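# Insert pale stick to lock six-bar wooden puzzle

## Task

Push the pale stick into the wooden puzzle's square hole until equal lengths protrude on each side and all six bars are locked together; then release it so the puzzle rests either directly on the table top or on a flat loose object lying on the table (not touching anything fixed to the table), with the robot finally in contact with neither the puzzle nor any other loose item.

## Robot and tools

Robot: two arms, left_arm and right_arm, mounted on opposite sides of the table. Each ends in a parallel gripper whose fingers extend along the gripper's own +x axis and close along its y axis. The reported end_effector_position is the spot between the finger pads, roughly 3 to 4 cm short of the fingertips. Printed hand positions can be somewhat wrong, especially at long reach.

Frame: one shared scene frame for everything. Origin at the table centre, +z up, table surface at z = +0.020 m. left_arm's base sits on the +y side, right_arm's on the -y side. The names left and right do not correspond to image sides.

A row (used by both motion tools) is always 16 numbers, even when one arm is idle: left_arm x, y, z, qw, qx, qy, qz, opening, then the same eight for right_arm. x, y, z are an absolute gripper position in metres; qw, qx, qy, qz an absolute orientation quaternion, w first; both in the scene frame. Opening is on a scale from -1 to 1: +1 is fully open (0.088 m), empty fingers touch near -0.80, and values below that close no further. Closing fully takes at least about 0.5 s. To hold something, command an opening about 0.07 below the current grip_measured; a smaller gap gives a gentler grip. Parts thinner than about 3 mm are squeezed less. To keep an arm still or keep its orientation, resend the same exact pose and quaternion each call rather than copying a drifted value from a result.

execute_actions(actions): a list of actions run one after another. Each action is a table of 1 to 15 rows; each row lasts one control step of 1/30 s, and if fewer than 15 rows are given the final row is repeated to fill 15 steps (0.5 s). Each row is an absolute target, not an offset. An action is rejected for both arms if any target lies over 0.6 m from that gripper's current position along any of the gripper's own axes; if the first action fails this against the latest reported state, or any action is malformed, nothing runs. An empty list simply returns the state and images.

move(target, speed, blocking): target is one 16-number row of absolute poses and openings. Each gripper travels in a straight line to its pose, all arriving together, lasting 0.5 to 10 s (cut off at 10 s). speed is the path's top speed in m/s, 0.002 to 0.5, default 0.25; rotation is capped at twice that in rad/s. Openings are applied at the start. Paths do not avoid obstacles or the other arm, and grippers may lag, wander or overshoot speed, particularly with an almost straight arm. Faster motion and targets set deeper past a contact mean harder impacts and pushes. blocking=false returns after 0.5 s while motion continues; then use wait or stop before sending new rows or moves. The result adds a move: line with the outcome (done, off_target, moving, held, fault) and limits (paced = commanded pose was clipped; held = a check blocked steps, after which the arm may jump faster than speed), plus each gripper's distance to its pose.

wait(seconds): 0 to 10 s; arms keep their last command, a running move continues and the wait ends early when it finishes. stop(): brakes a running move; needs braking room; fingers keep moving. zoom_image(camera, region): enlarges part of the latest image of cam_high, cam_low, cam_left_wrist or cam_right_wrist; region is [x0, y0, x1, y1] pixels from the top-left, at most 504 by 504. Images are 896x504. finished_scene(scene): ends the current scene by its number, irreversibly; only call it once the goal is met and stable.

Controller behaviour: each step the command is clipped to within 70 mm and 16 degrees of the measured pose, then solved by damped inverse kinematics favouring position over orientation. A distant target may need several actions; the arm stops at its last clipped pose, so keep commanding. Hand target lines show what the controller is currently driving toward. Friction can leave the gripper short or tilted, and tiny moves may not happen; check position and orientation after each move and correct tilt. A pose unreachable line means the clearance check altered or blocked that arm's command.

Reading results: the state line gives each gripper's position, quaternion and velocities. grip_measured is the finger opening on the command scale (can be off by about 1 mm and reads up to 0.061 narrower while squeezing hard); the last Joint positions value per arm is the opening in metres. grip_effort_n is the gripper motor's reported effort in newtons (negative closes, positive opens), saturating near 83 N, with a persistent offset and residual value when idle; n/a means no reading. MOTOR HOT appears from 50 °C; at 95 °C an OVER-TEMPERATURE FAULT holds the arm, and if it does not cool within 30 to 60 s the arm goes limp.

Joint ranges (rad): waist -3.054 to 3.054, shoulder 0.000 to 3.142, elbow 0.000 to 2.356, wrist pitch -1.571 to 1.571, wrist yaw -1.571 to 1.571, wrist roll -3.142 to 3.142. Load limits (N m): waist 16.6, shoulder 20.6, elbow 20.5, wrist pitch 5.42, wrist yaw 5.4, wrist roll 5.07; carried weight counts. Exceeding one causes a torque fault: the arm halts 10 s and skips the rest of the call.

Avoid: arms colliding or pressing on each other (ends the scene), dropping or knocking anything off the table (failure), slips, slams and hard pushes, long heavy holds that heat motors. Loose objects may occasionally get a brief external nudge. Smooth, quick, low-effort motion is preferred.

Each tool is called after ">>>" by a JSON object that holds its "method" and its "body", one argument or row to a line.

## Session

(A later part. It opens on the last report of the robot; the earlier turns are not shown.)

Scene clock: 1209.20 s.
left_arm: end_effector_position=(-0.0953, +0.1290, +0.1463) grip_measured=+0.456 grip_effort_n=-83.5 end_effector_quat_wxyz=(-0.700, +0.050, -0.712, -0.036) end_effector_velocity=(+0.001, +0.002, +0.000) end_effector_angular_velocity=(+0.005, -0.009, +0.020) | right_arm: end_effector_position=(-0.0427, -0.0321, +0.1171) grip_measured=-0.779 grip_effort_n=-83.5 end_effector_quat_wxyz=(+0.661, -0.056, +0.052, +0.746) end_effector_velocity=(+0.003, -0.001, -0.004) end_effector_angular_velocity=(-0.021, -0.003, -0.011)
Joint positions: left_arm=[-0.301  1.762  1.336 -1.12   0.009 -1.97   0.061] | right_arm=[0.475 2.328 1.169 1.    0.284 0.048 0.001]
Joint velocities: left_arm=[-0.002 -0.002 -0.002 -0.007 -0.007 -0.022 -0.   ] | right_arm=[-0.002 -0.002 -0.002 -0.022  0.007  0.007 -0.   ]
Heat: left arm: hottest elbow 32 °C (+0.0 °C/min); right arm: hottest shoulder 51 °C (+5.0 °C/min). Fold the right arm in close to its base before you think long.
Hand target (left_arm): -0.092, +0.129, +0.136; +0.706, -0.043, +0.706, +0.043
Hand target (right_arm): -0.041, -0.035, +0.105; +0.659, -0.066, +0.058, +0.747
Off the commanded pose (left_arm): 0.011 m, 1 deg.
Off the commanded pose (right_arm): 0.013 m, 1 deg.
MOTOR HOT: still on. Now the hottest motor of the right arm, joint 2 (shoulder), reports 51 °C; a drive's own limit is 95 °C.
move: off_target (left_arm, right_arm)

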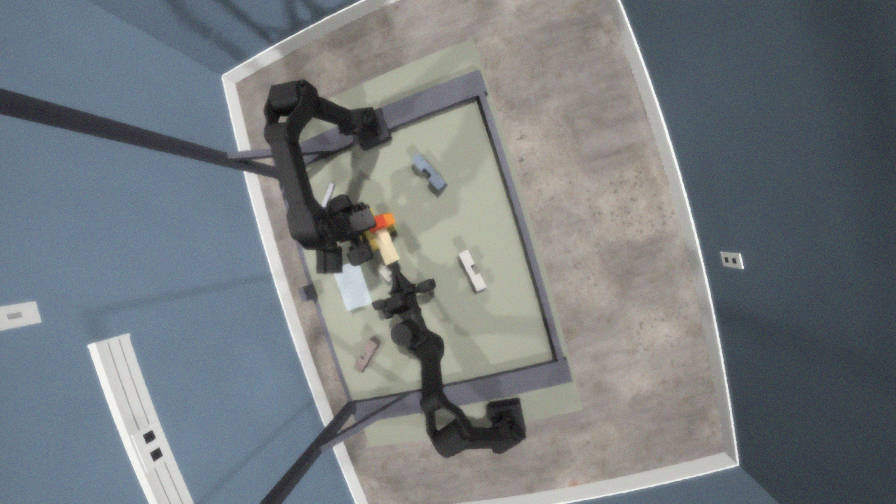

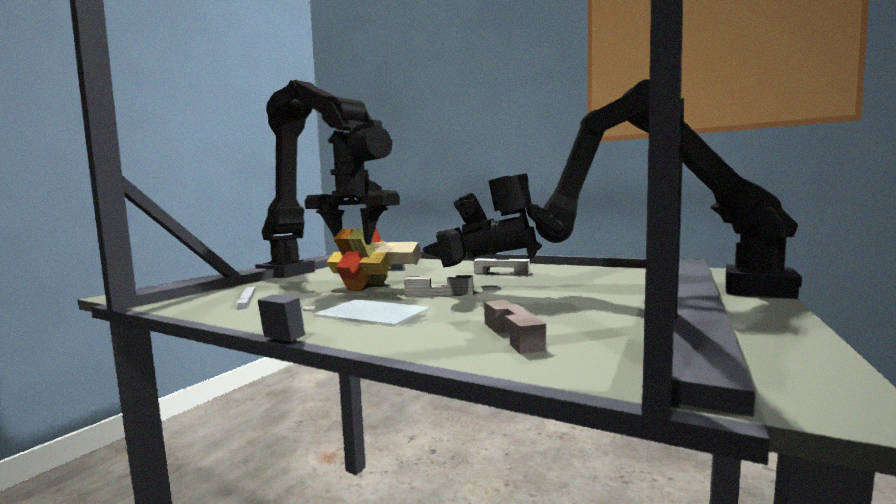

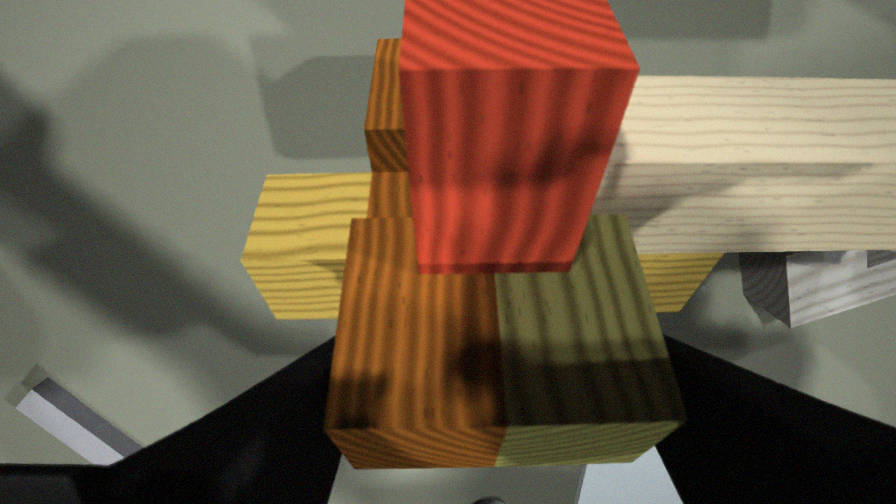

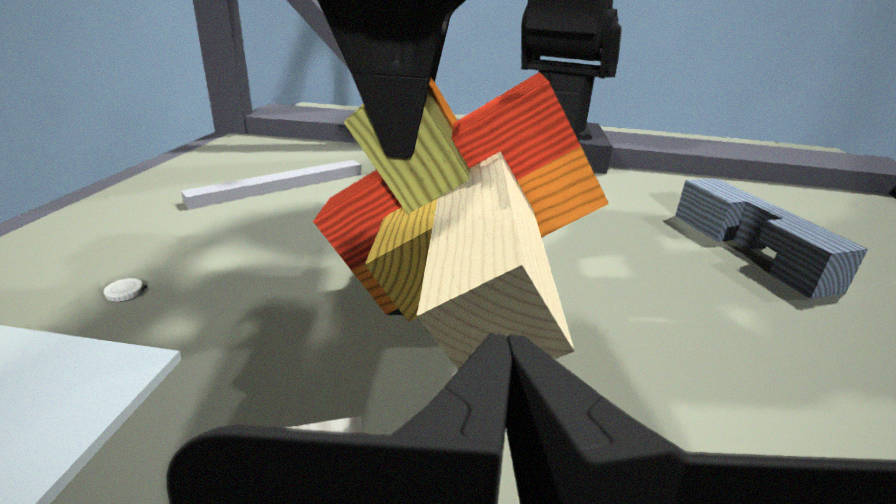

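>>> {"method": "move", "body": {
  "target": [-0.0922, 0.1286, 0.136, 0.7058, -0.0432, 0.7058, 0.0432, 0.38, -0.0412, -0.035, 0.098, 0.6601, -0.0653, 0.0578, 0.7462, -0.85],
  "speed": 0.05
}}

>>> {"method": "zoom_image", "body": {
  "camera": "cam_low",
  "region": [320, 200, 500, 310]
}}

Scene clock: 1212.87 s.
left_arm: end_effector_position=(-0.0953, +0.1290, +0.1463) grip_measured=+0.456 grip_effort_n=-83.5 end_effector_quat_wxyz=(-0.700, +0.050, -0.712, -0.036) end_effector_velocity=(+0.001, +0.002, +0.000) end_effector_angular_velocity=(+0.005, -0.009, -0.010) | right_arm: end_effector_position=(-0.0426, -0.0324, +0.1097) grip_measured=-0.779 grip_effort_n=-83.5 end_effector_quat_wxyz=(+0.661, -0.055, +0.052, +0.746) end_effector_velocity=(-0.002, -0.000, +0.002) end_effector_angular_velocity=(+0.004, +0.013, +0.018)
Joint positions: left_arm=[-0.301  1.762  1.336 -1.12   0.009 -1.97   0.061] | right_arm=[0.475 2.35  1.169 1.024 0.284 0.049 0.001]
Joint velocities: left_arm=[-0.002 -0.002 -0.002 -0.007 -0.007  0.007 -0.   ] | right_arm=[-0.002 -0.002 -0.002  0.007 -0.022  0.007 -0.   ]
Heat: left arm: hottest elbow 32 °C (+0.0 °C/min); right arm: hottest shoulder 50 °C (+3.0 °C/min). Fold the right arm in close to its base before you think long.
Hand target (left_arm): -0.092, +0.129, +0.136; +0.706, -0.043, +0.706, +0.043
Hand target (right_arm): -0.041, -0.035, +0.098; +0.660, -0.065, +0.058, +0.746
Off the commanded pose (left_arm): 0.011 m, 1 deg.
Off the commanded pose (right_arm): 0.012 m, 1 deg.
MOTOR HOT: still on. Now the hottest motor of the right arm, joint 2 (shoulder), reports 50 °C; a drive's own limit is 95 °C.
move: off_target (left_arm, right_arm)

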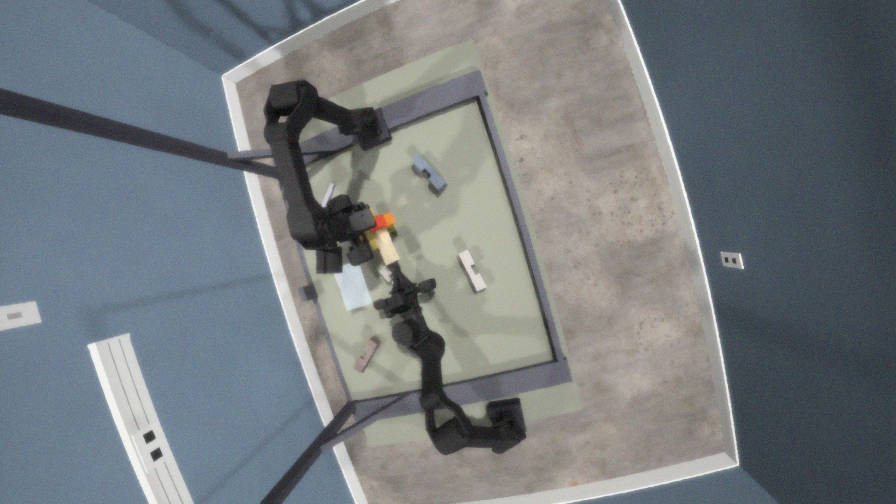

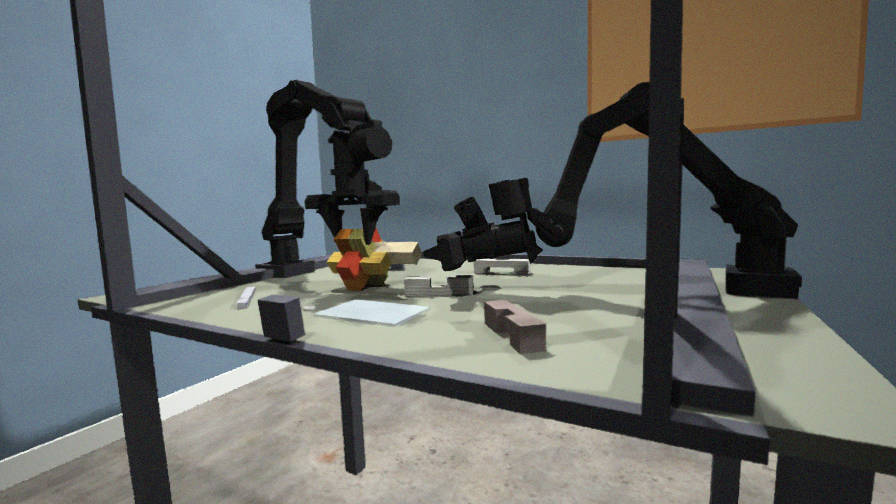

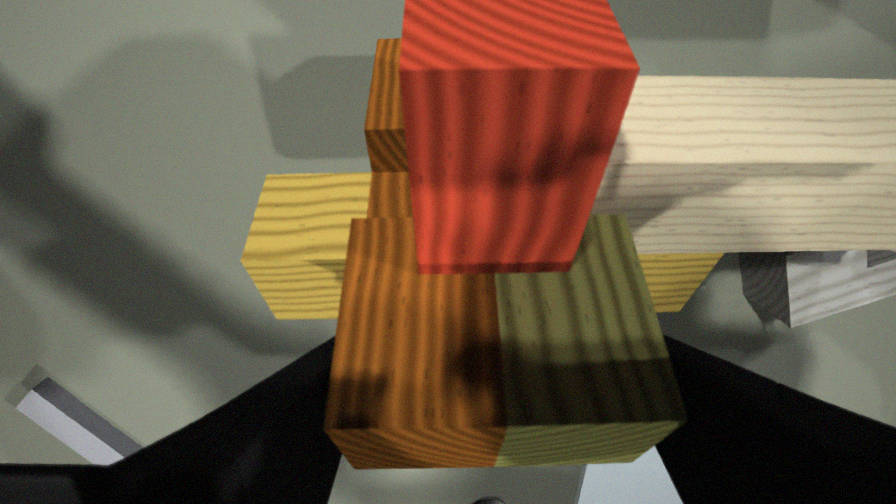

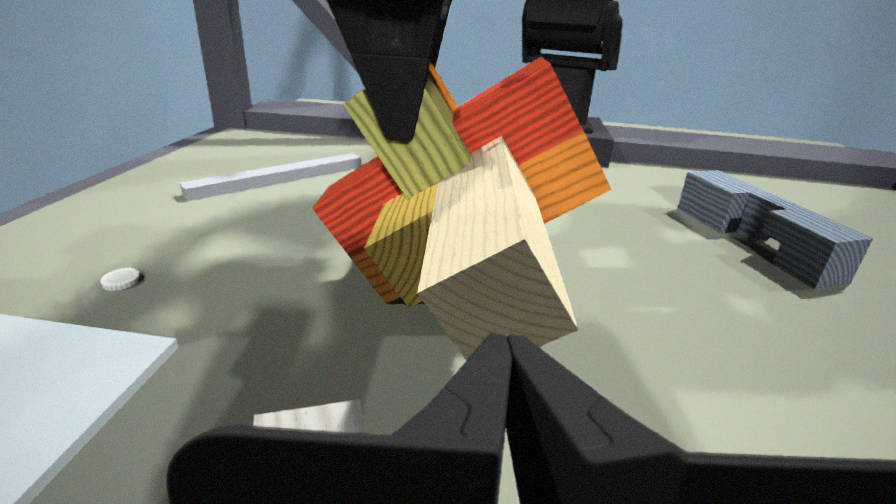

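Region (320, 200, 500, 310) of cam_low's 896x504 image, scaled by 2.800, with more detail than that image has.

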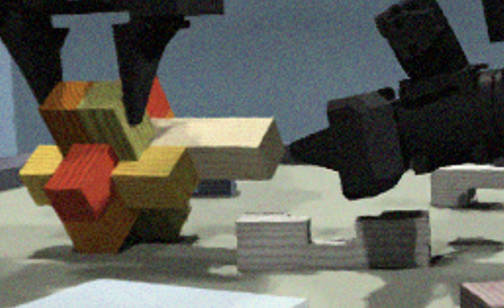

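>>> {"method": "move", "body": {
  "target": [-0.0922, 0.1286, 0.136, 0.7058, -0.0432, 0.7058, 0.0432, 0.38, -0.0463, 0.0055, 0.101, 0.6601, -0.0653, 0.0578, 0.7462, -0.85],
  "speed": 0.02
}}

Scene clock: 1217.80 s.
left_arm: end_effector_position=(-0.0961, +0.1321, +0.1461) grip_measured=+0.456 grip_effort_n=-83.5 end_effector_quat_wxyz=(-0.699, +0.045, -0.712, -0.040) end_effector_velocity=(+0.002, +0.005, +0.000) end_effector_angular_velocity=(+0.019, -0.013, -0.010) | right_arm: end_effector_position=(-0.0471, +0.0017, +0.1116) grip_measured=-0.779 grip_effort_n=-83.5 end_effector_quat_wxyz=(+0.663, -0.057, +0.054, +0.745) end_effector_velocity=(-0.005, +0.001, +0.003) end_effector_angular_velocity=(+0.000, +0.011, +0.023)
Joint positions: left_arm=[-0.303  1.762  1.335 -1.132  0.015 -1.97   0.061] | right_arm=[0.455 2.421 1.345 0.912 0.269 0.049 0.001]
Joint velocities: left_arm=[-0.002 -0.002 -0.002 -0.022 -0.007  0.007 -0.   ] | right_arm=[ 0.002 -0.002  0.007 -0.007 -0.022  0.007  0.   ]
Heat: left arm: hottest elbow 32 °C (+0.0 °C/min); right arm: hottest shoulder 50 °C (+2.0 °C/min). Fold the right arm in close to its base before you think long.
Hand target (left_arm): -0.092, +0.129, +0.136; +0.706, -0.043, +0.706, +0.043
Hand target (right_arm): -0.046, +0.005, +0.101; +0.660, -0.065, +0.058, +0.746
Off the commanded pose (left_arm): 0.011 m, 1 deg.
Off the commanded pose (right_arm): 0.011 m, 1 deg.
MOTOR HOT: still on. Now the hottest motor of the right arm, joint 2 (shoulder), reports 50 °C; a drive's own limit is 95 °C.
move: off_target (left_arm, right_arm)

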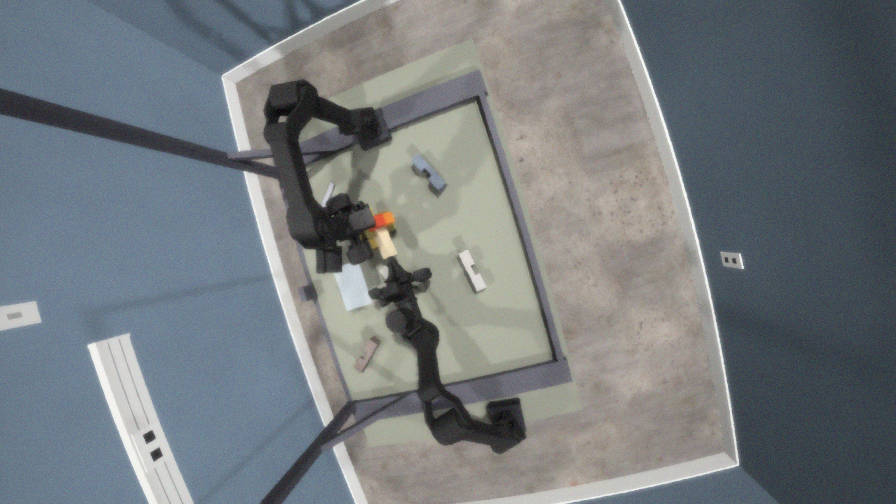

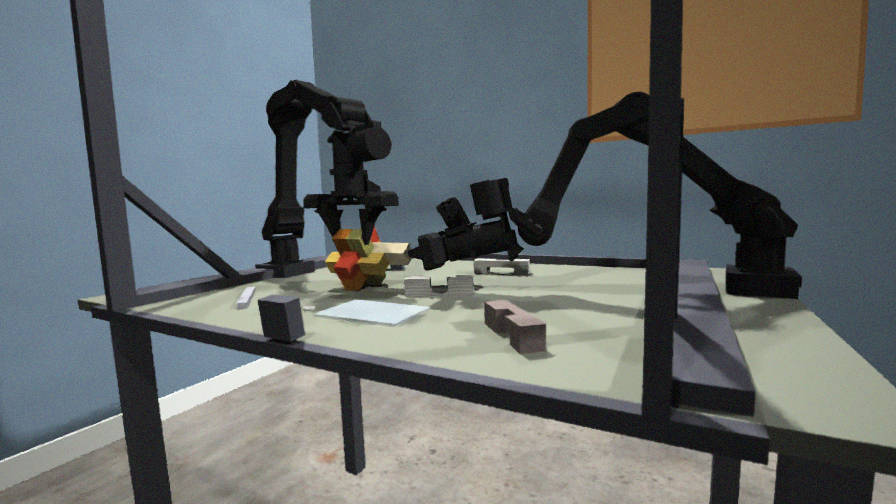

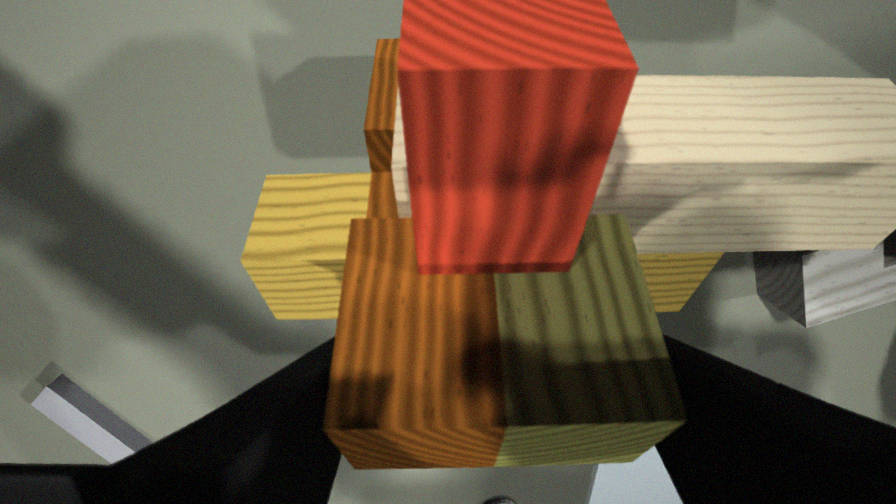

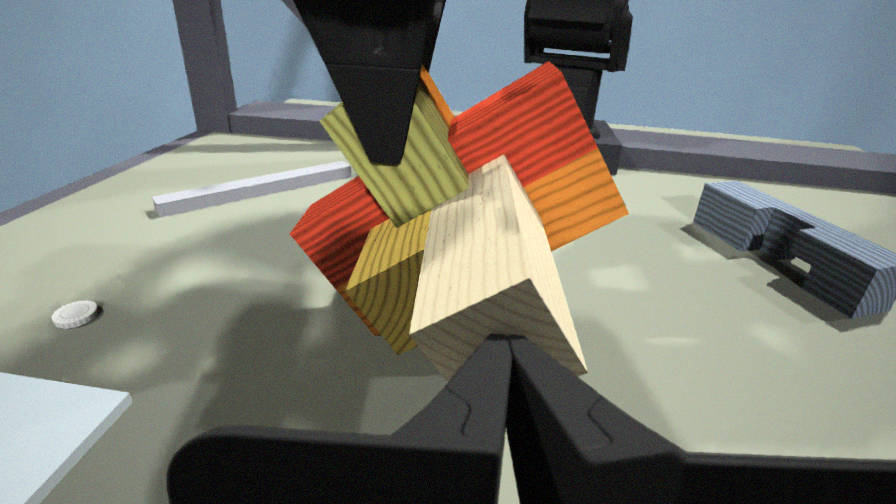

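>>> {"method": "move", "body": {
  "target": [-0.0922, 0.1286, 0.136, 0.7058, -0.0432, 0.7058, 0.0432, 0.38, -0.0502, 0.0375, 0.102, 0.6601, -0.0653, 0.0578, 0.7462, -0.85],
  "speed": 0.02
}}

Scene clock: 1223.70 s.
left_arm: end_effector_position=(-0.0965, +0.1329, +0.1461) grip_measured=+0.456 grip_effort_n=-83.5 end_effector_quat_wxyz=(-0.699, +0.043, -0.712, -0.041) end_effector_velocity=(+0.002, -0.002, +0.000) end_effector_angular_velocity=(-0.013, -0.019, +0.005) | right_arm: end_effector_position=(-0.0513, +0.0347, +0.1139) grip_measured=-0.779 grip_effort_n=-83.5 end_effector_quat_wxyz=(+0.662, -0.056, +0.054, +0.745) end_effector_velocity=(+0.000, +0.001, -0.000) end_effector_angular_velocity=(-0.013, +0.004, +0.004)
Joint positions: left_arm=[-0.304  1.762  1.335 -1.135  0.016 -1.97   0.061] | right_arm=[0.437 2.503 1.531 0.811 0.251 0.046 0.001]
Joint velocities: left_arm=[-0.002 -0.002 -0.002  0.007 -0.022 -0.007 -0.   ] | right_arm=[-0.002 -0.002  0.007 -0.022 -0.007  0.007 -0.   ]
Heat: left arm: hottest wrist pitch 33 °C (+1.0 °C/min); right arm: hottest shoulder 50 °C (+2.0 °C/min). Fold the right arm in close to its base before you think long.
Hand target (left_arm): -0.092, +0.129, +0.136; +0.706, -0.043, +0.706, +0.043
Hand target (right_arm): -0.050, +0.037, +0.102; +0.660, -0.065, +0.058, +0.746
Off the commanded pose (left_arm): 0.012 m, 1 deg.
Off the commanded pose (right_arm): 0.012 m, 1 deg.
MOTOR HOT: still on. Now the hottest motor of the right arm, joint 2 (shoulder), reports 50 °C; a drive's own limit is 95 °C.
move: off_target (left_arm, right_arm)

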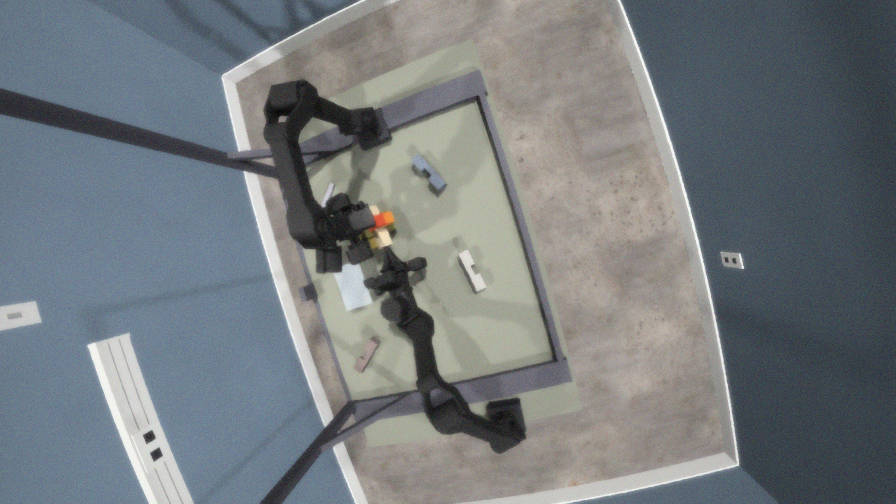

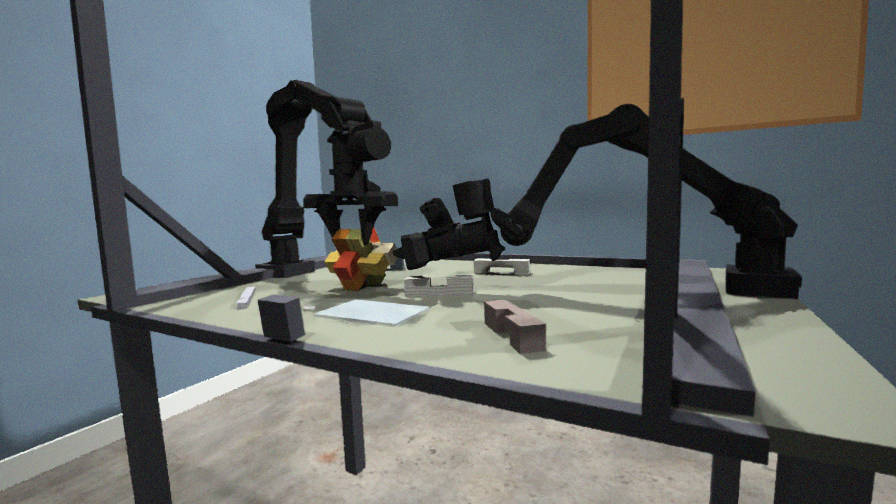

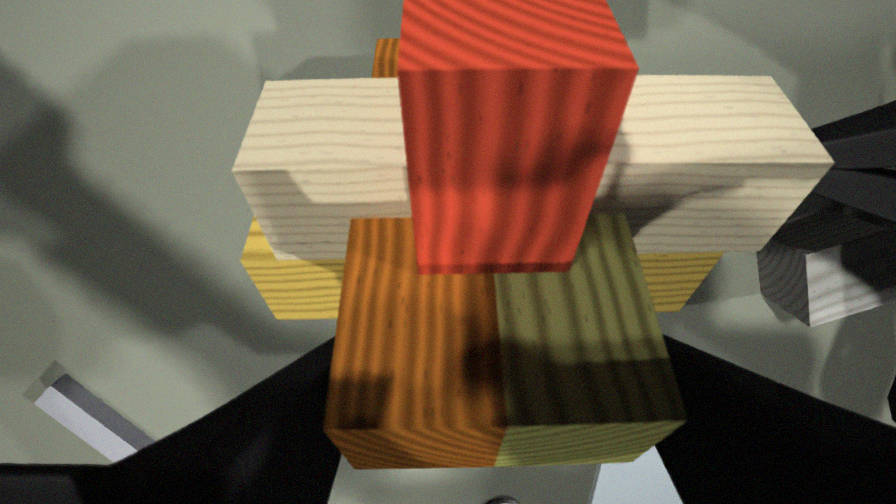

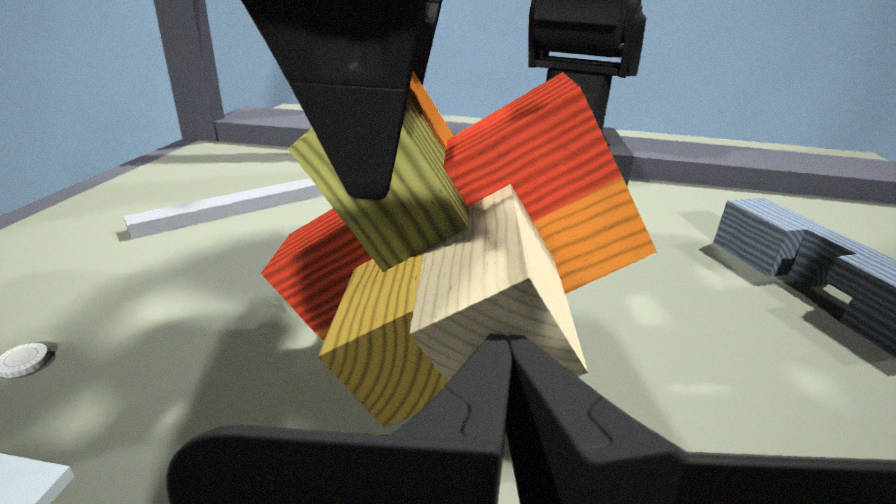

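>>> {"method": "zoom_image", "body": {
  "camera": "cam_left_wrist",
  "region": [220, 150, 360, 330]
}}

>>> {"method": "zoom_image", "body": {
  "camera": "cam_left_wrist",
  "region": [660, 140, 850, 330]
}}

Region (220, 150, 360, 330) of cam_left_wrist's 896x504 image, scaled by 2.800, with more detail than that image has.

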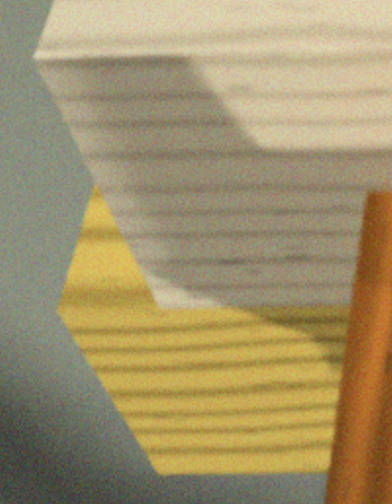

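Region (660, 140, 850, 330) of cam_left_wrist's 896x504 image, scaled by 2.653, with more detail than that image has.

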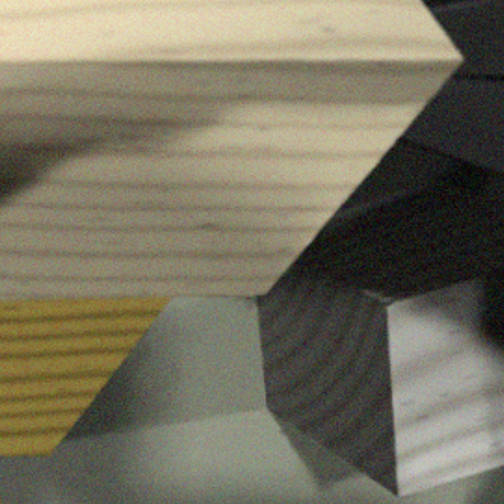

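>>> {"method": "move", "body": {
  "target": [-0.0922, 0.1286, 0.136, 0.7058, -0.0432, 0.7058, 0.0432, 0.38, -0.0513, 0.0468, 0.1023, 0.6601, -0.0653, 0.0578, 0.7462, -0.85],
  "speed": 0.012
}}

>>> {"method": "zoom_image", "body": {
  "camera": "cam_left_wrist",
  "region": [180, 150, 320, 330]
}}

>>> {"method": "zoom_image", "body": {
  "camera": "cam_left_wrist",
  "region": [660, 180, 800, 330]
}}

Scene clock: 1233.17 s.
left_arm: end_effector_position=(-0.0966, +0.1329, +0.1460) grip_measured=+0.456 grip_effort_n=-83.5 end_effector_quat_wxyz=(-0.699, +0.043, -0.712, -0.041) end_effector_velocity=(+0.000, -0.001, +0.000) end_effector_angular_velocity=(-0.009, -0.005, +0.005) | right_arm: end_effector_position=(-0.0523, +0.0441, +0.1145) grip_measured=-0.779 grip_effort_n=-83.5 end_effector_quat_wxyz=(+0.662, -0.056, +0.054, +0.745) end_effector_velocity=(-0.000, +0.002, +0.003) end_effector_angular_velocity=(+0.003, -0.005, +0.006)
Joint positions: left_arm=[-0.305  1.762  1.335 -1.134  0.016 -1.97   0.061] | right_arm=[0.432 2.528 1.588 0.779 0.246 0.045 0.001]
Joint velocities: left_arm=[-0.002 -0.002 -0.002  0.007 -0.007 -0.007 -0.   ] | right_arm=[-0.002 -0.002  0.007 -0.007 -0.007 -0.007 -0.   ]
Heat: left arm: hottest wrist pitch 34 °C (+2.0 °C/min); right arm: hottest shoulder 50 °C (+1.0 °C/min). Fold the right arm in close to its base before you think long.
Hand target (left_arm): -0.092, +0.129, +0.136; +0.706, -0.043, +0.706, +0.043
Hand target (right_arm): -0.051, +0.046, +0.102; +0.660, -0.065, +0.058, +0.746
Off the commanded pose (left_arm): 0.012 m, 1 deg.
Off the commanded pose (right_arm): 0.013 m, 1 deg.
MOTOR HOT: still on. Now the hottest motor of the right arm, joint 2 (shoulder), reports 50 °C; a drive's own limit is 95 °C.
move: off_target (left_arm, right_arm)

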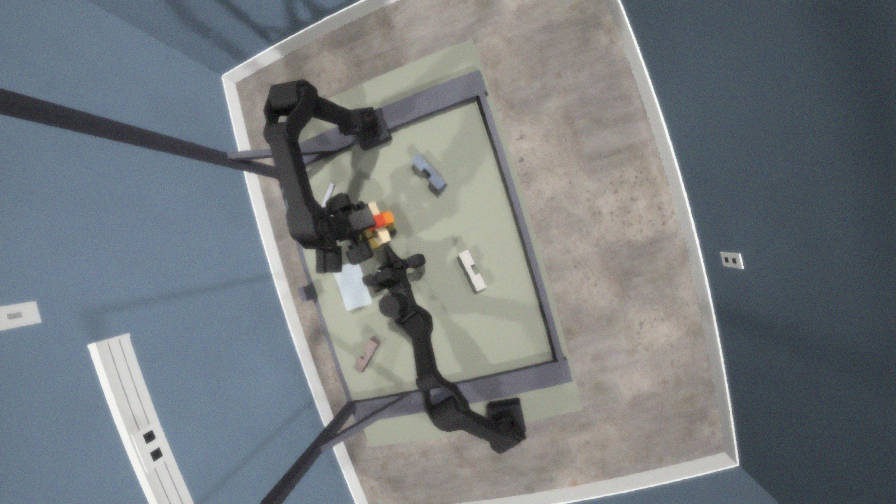

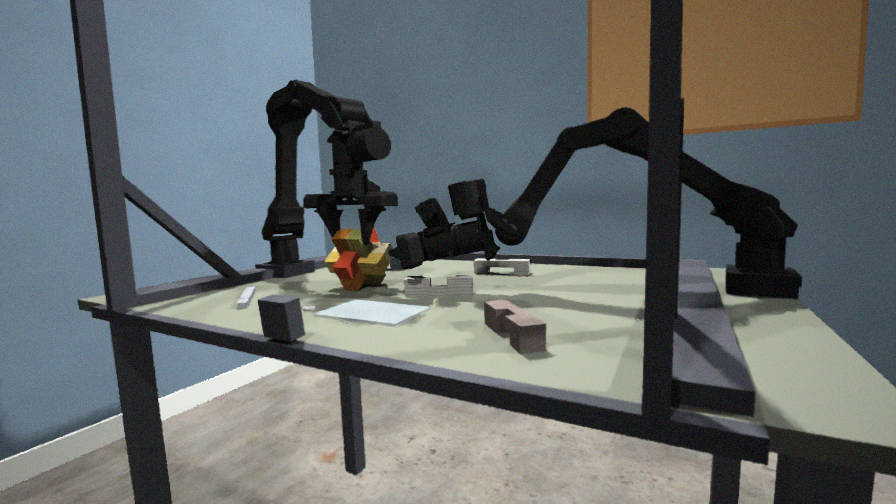

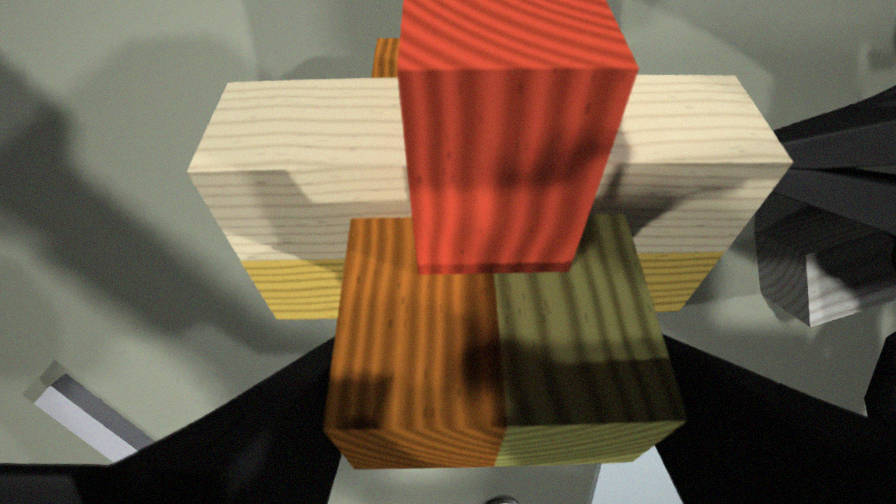

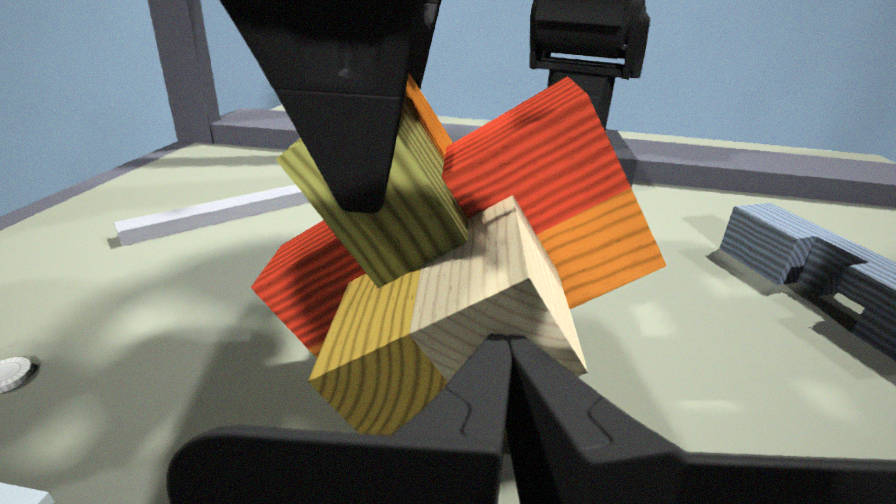

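Region (180, 150, 320, 330) of cam_left_wrist's 896x504 image, scaled by 2.800, with more detail than that image has.

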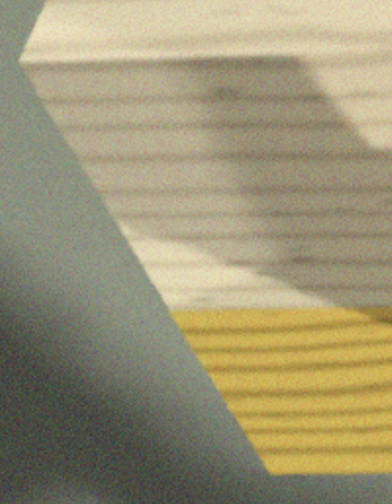

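Region (660, 180, 800, 330) of cam_left_wrist's 896x504 image, scaled by 3.360, with more detail than that image has; it fills the left 470 columns of this view, and the rest is white.

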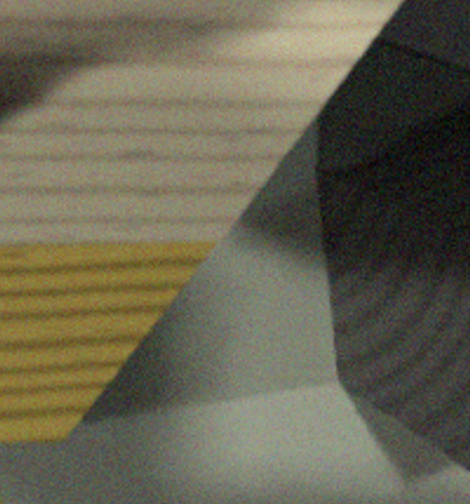

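>>> {"method": "move", "body": {
  "target": [-0.094, 0.129, 0.143, 0.7058, -0.0432, 0.7058, 0.0432, 0.38, -0.046, 0.0, 0.125, 0.6601, -0.0653, 0.0578, 0.7462, -0.85],
  "speed": 0.08
}}

>>> {"method": "execute_actions", "body": {
  "actions": [
    [[-0.095, 0.129, 0.146, 0.7058, -0.0432, 0.7058, 0.0432, 0.95, -0.035, -0.05, 0.14, 0.6601, -0.0653, 0.0578, 0.7462, -0.85]]
  ]
}}

Scene clock: 1238.83 s.
left_arm: end_effector_position=(-0.0959, +0.1327, +0.1470) grip_measured=+0.456 grip_effort_n=-83.5 end_effector_quat_wxyz=(-0.701, +0.043, -0.711, -0.041) end_effector_velocity=(+0.002, +0.005, -0.003) end_effector_angular_velocity=(+0.029, -0.016, +0.020) | right_arm: end_effector_position=(-0.0467, +0.0024, +0.1226) grip_measured=-0.779 grip_effort_n=-83.5 end_effector_quat_wxyz=(+0.658, -0.066, +0.058, +0.748) end_effector_velocity=(+0.004, -0.002, -0.008) end_effector_angular_velocity=(-0.020, -0.014, +0.001)
Joint positions: left_arm=[-0.305  1.762  1.339 -1.14   0.011 -1.97   0.061] | right_arm=[0.45  2.382 1.348 0.852 0.253 0.045 0.001]
Joint velocities: left_arm=[-0.002  0.007 -0.002 -0.022 -0.007 -0.022 -0.   ] | right_arm=[-0.007  0.002 -0.012 -0.007 -0.007 -0.007 -0.   ]
Heat: left arm: hottest wrist pitch 34 °C (+2.0 °C/min); right arm: hottest shoulder 50 °C (+1.0 °C/min). Fold the right arm in close to its base before you think long.
Hand target (left_arm): -0.094, +0.129, +0.143; +0.706, -0.043, +0.706, +0.043
Hand target (right_arm): -0.046, +0.000, +0.125; +0.660, -0.065, +0.058, +0.746
Off the commanded pose (left_arm): 0.006 m, 1 deg.
Off the commanded pose (right_arm): 0.003 m, 0 deg.
MOTOR HOT: still on. Now the hottest motor of the right arm, joint 2 (shoulder), reports 50 °C; a drive's own limit is 95 °C.
move: done

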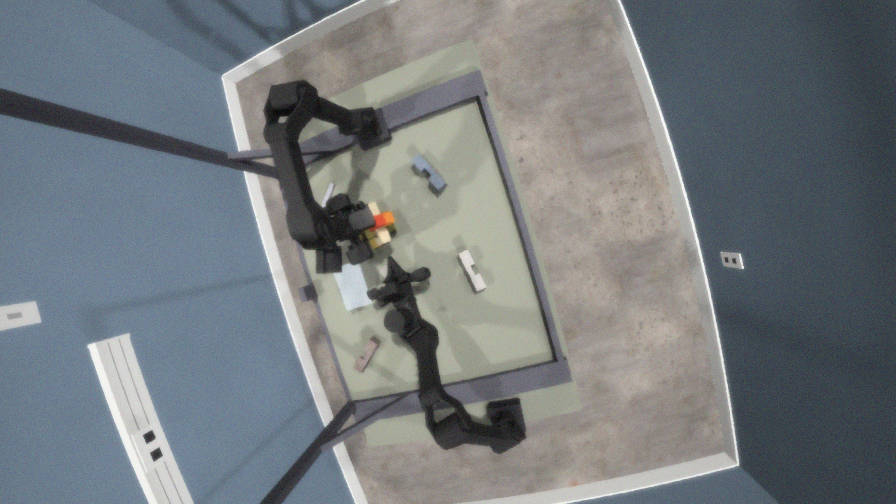

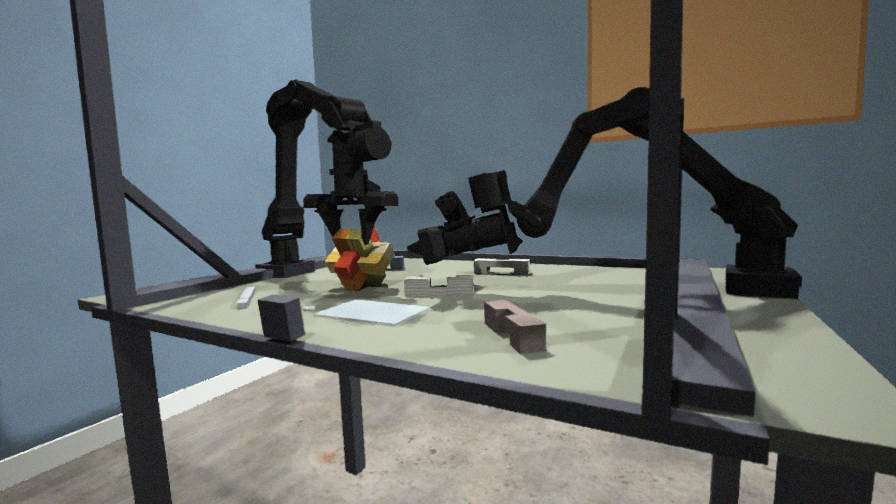

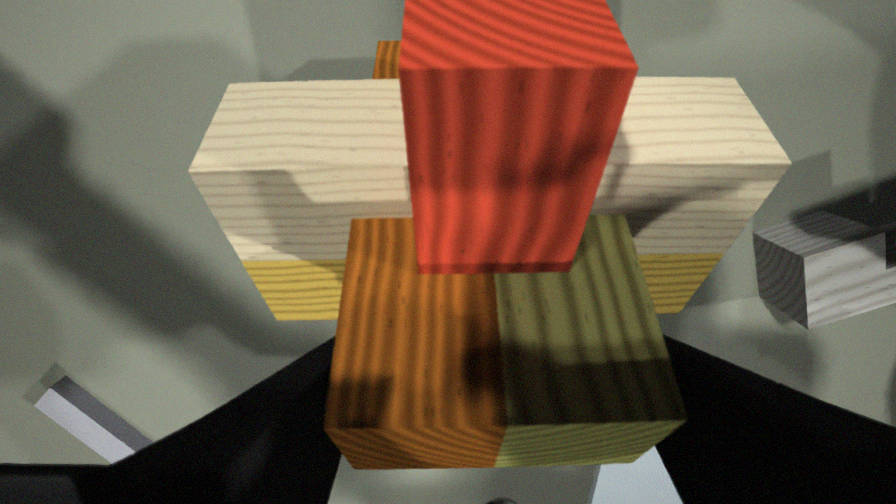

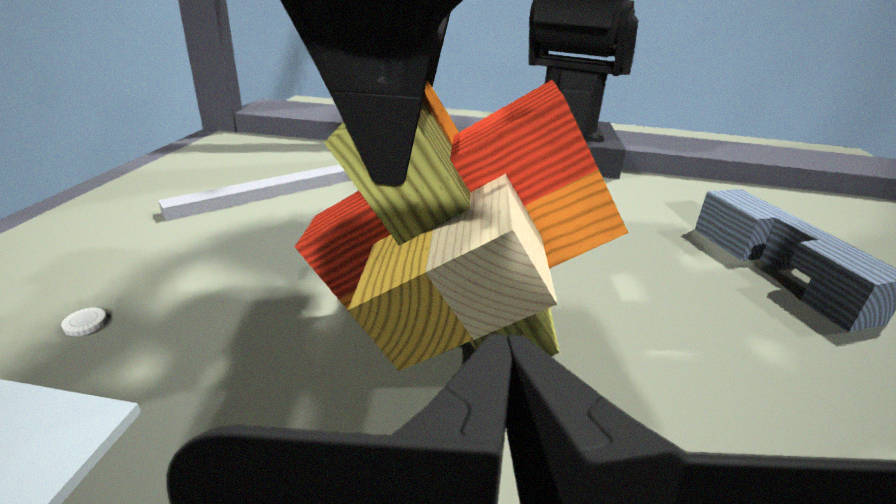

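Scene clock: 1239.33 s.
left_arm: end_effector_position=(-0.0951, +0.1313, +0.1482) grip_measured=+0.945 grip_effort_n=16.0 end_effector_quat_wxyz=(-0.704, +0.044, -0.708, -0.040) end_effector_velocity=(+0.001, +0.003, -0.001) end_effector_angular_velocity=(+0.010, -0.010, +0.005) | right_arm: end_effector_position=(-0.0364, -0.0472, +0.1400) grip_measured=-0.779 grip_effort_n=-83.5 end_effector_quat_wxyz=(+0.658, -0.065, +0.057, +0.748) end_effector_velocity=(+0.007, -0.010, -0.020) end_effector_angular_velocity=(-0.061, -0.020, -0.011)
Joint positions: left_arm=[-0.305  1.766  1.349 -1.146  0.004 -1.97   0.085] | right_arm=[0.472 2.207 1.091 0.936 0.274 0.048 0.001]
Joint velocities: left_arm=[-0.002 -0.002 -0.007 -0.007 -0.007 -0.007  0.001] | right_arm=[-0.002 -0.002 -0.046 -0.022  0.007  0.007 -0.   ]
Heat: left arm: hottest wrist pitch 34 °C (+2.0 °C/min); right arm: hottest shoulder 50 °C (+1.0 °C/min). Fold the right arm in close to its base before you think long.
Hand target (left_arm): -0.095, +0.129, +0.146; +0.706, -0.043, +0.706, +0.043
Hand target (right_arm): -0.035, -0.050, +0.140; +0.660, -0.065, +0.058, +0.746
Off the commanded pose (left_arm): 0.003 m, 1 deg.
Off the commanded pose (right_arm): 0.003 m, 0 deg.
MOTOR HOT: still on. Now the hottest motor of the right arm, joint 2 (shoulder), reports 50 °C; a drive's own limit is 95 °C.

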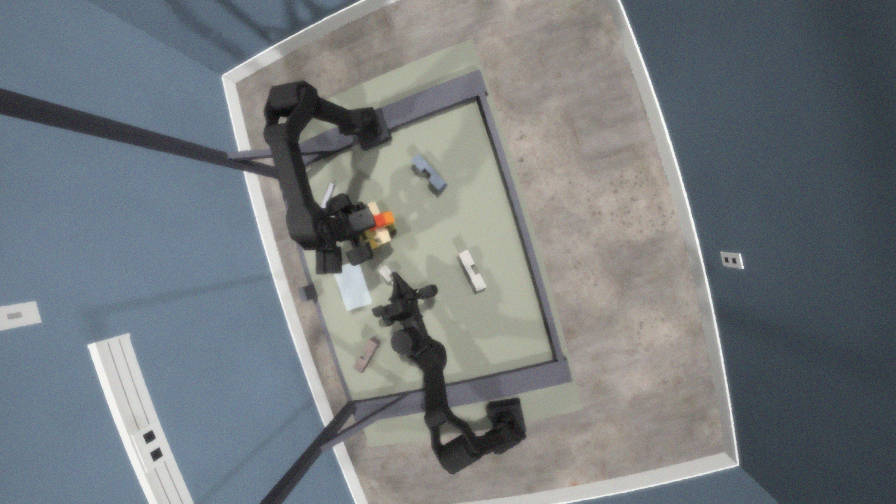

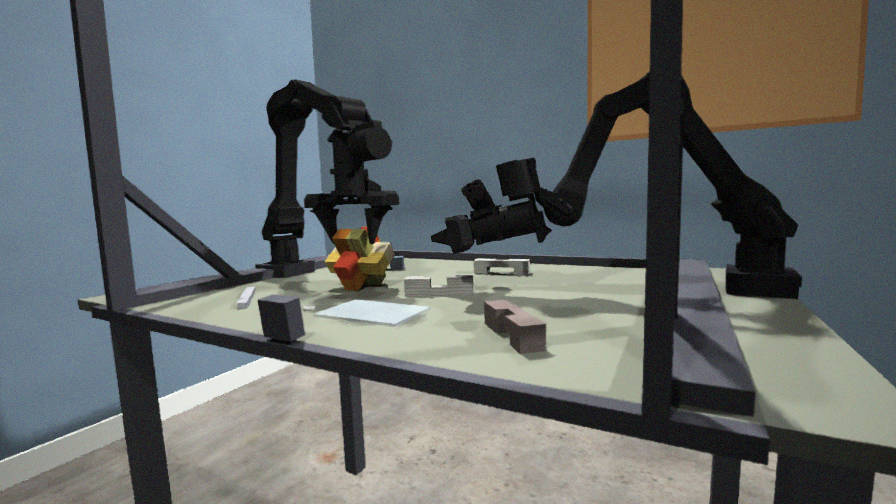

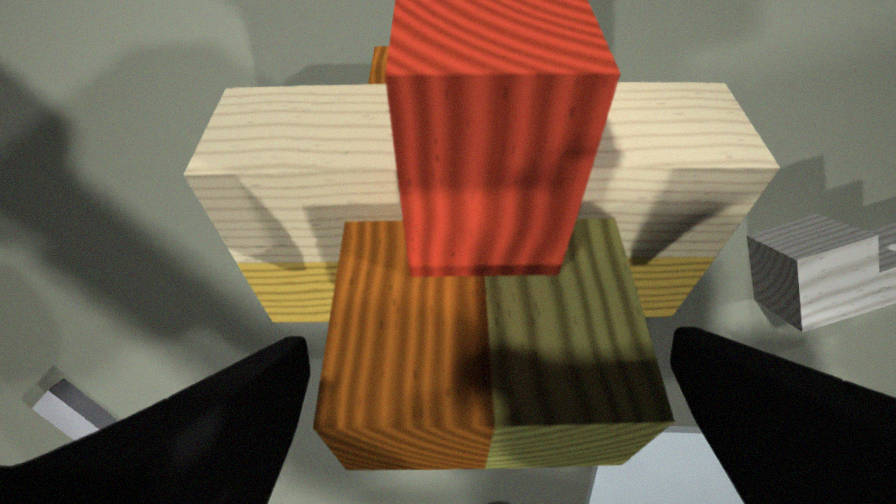

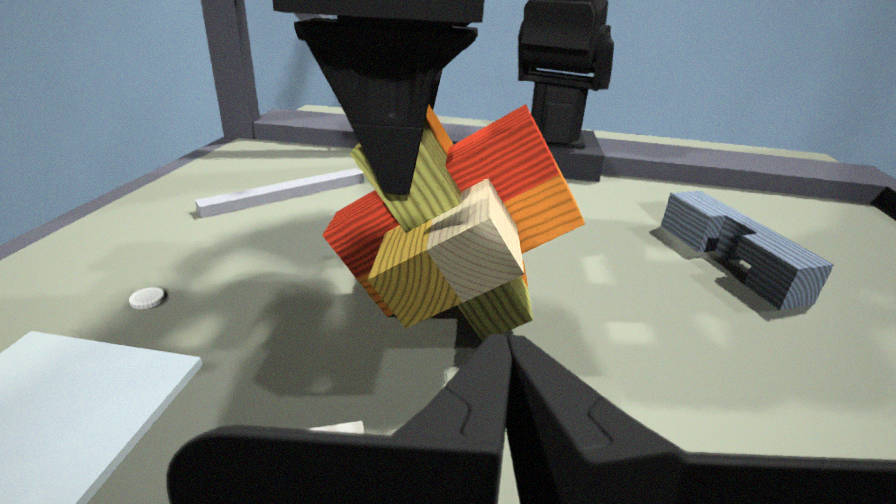

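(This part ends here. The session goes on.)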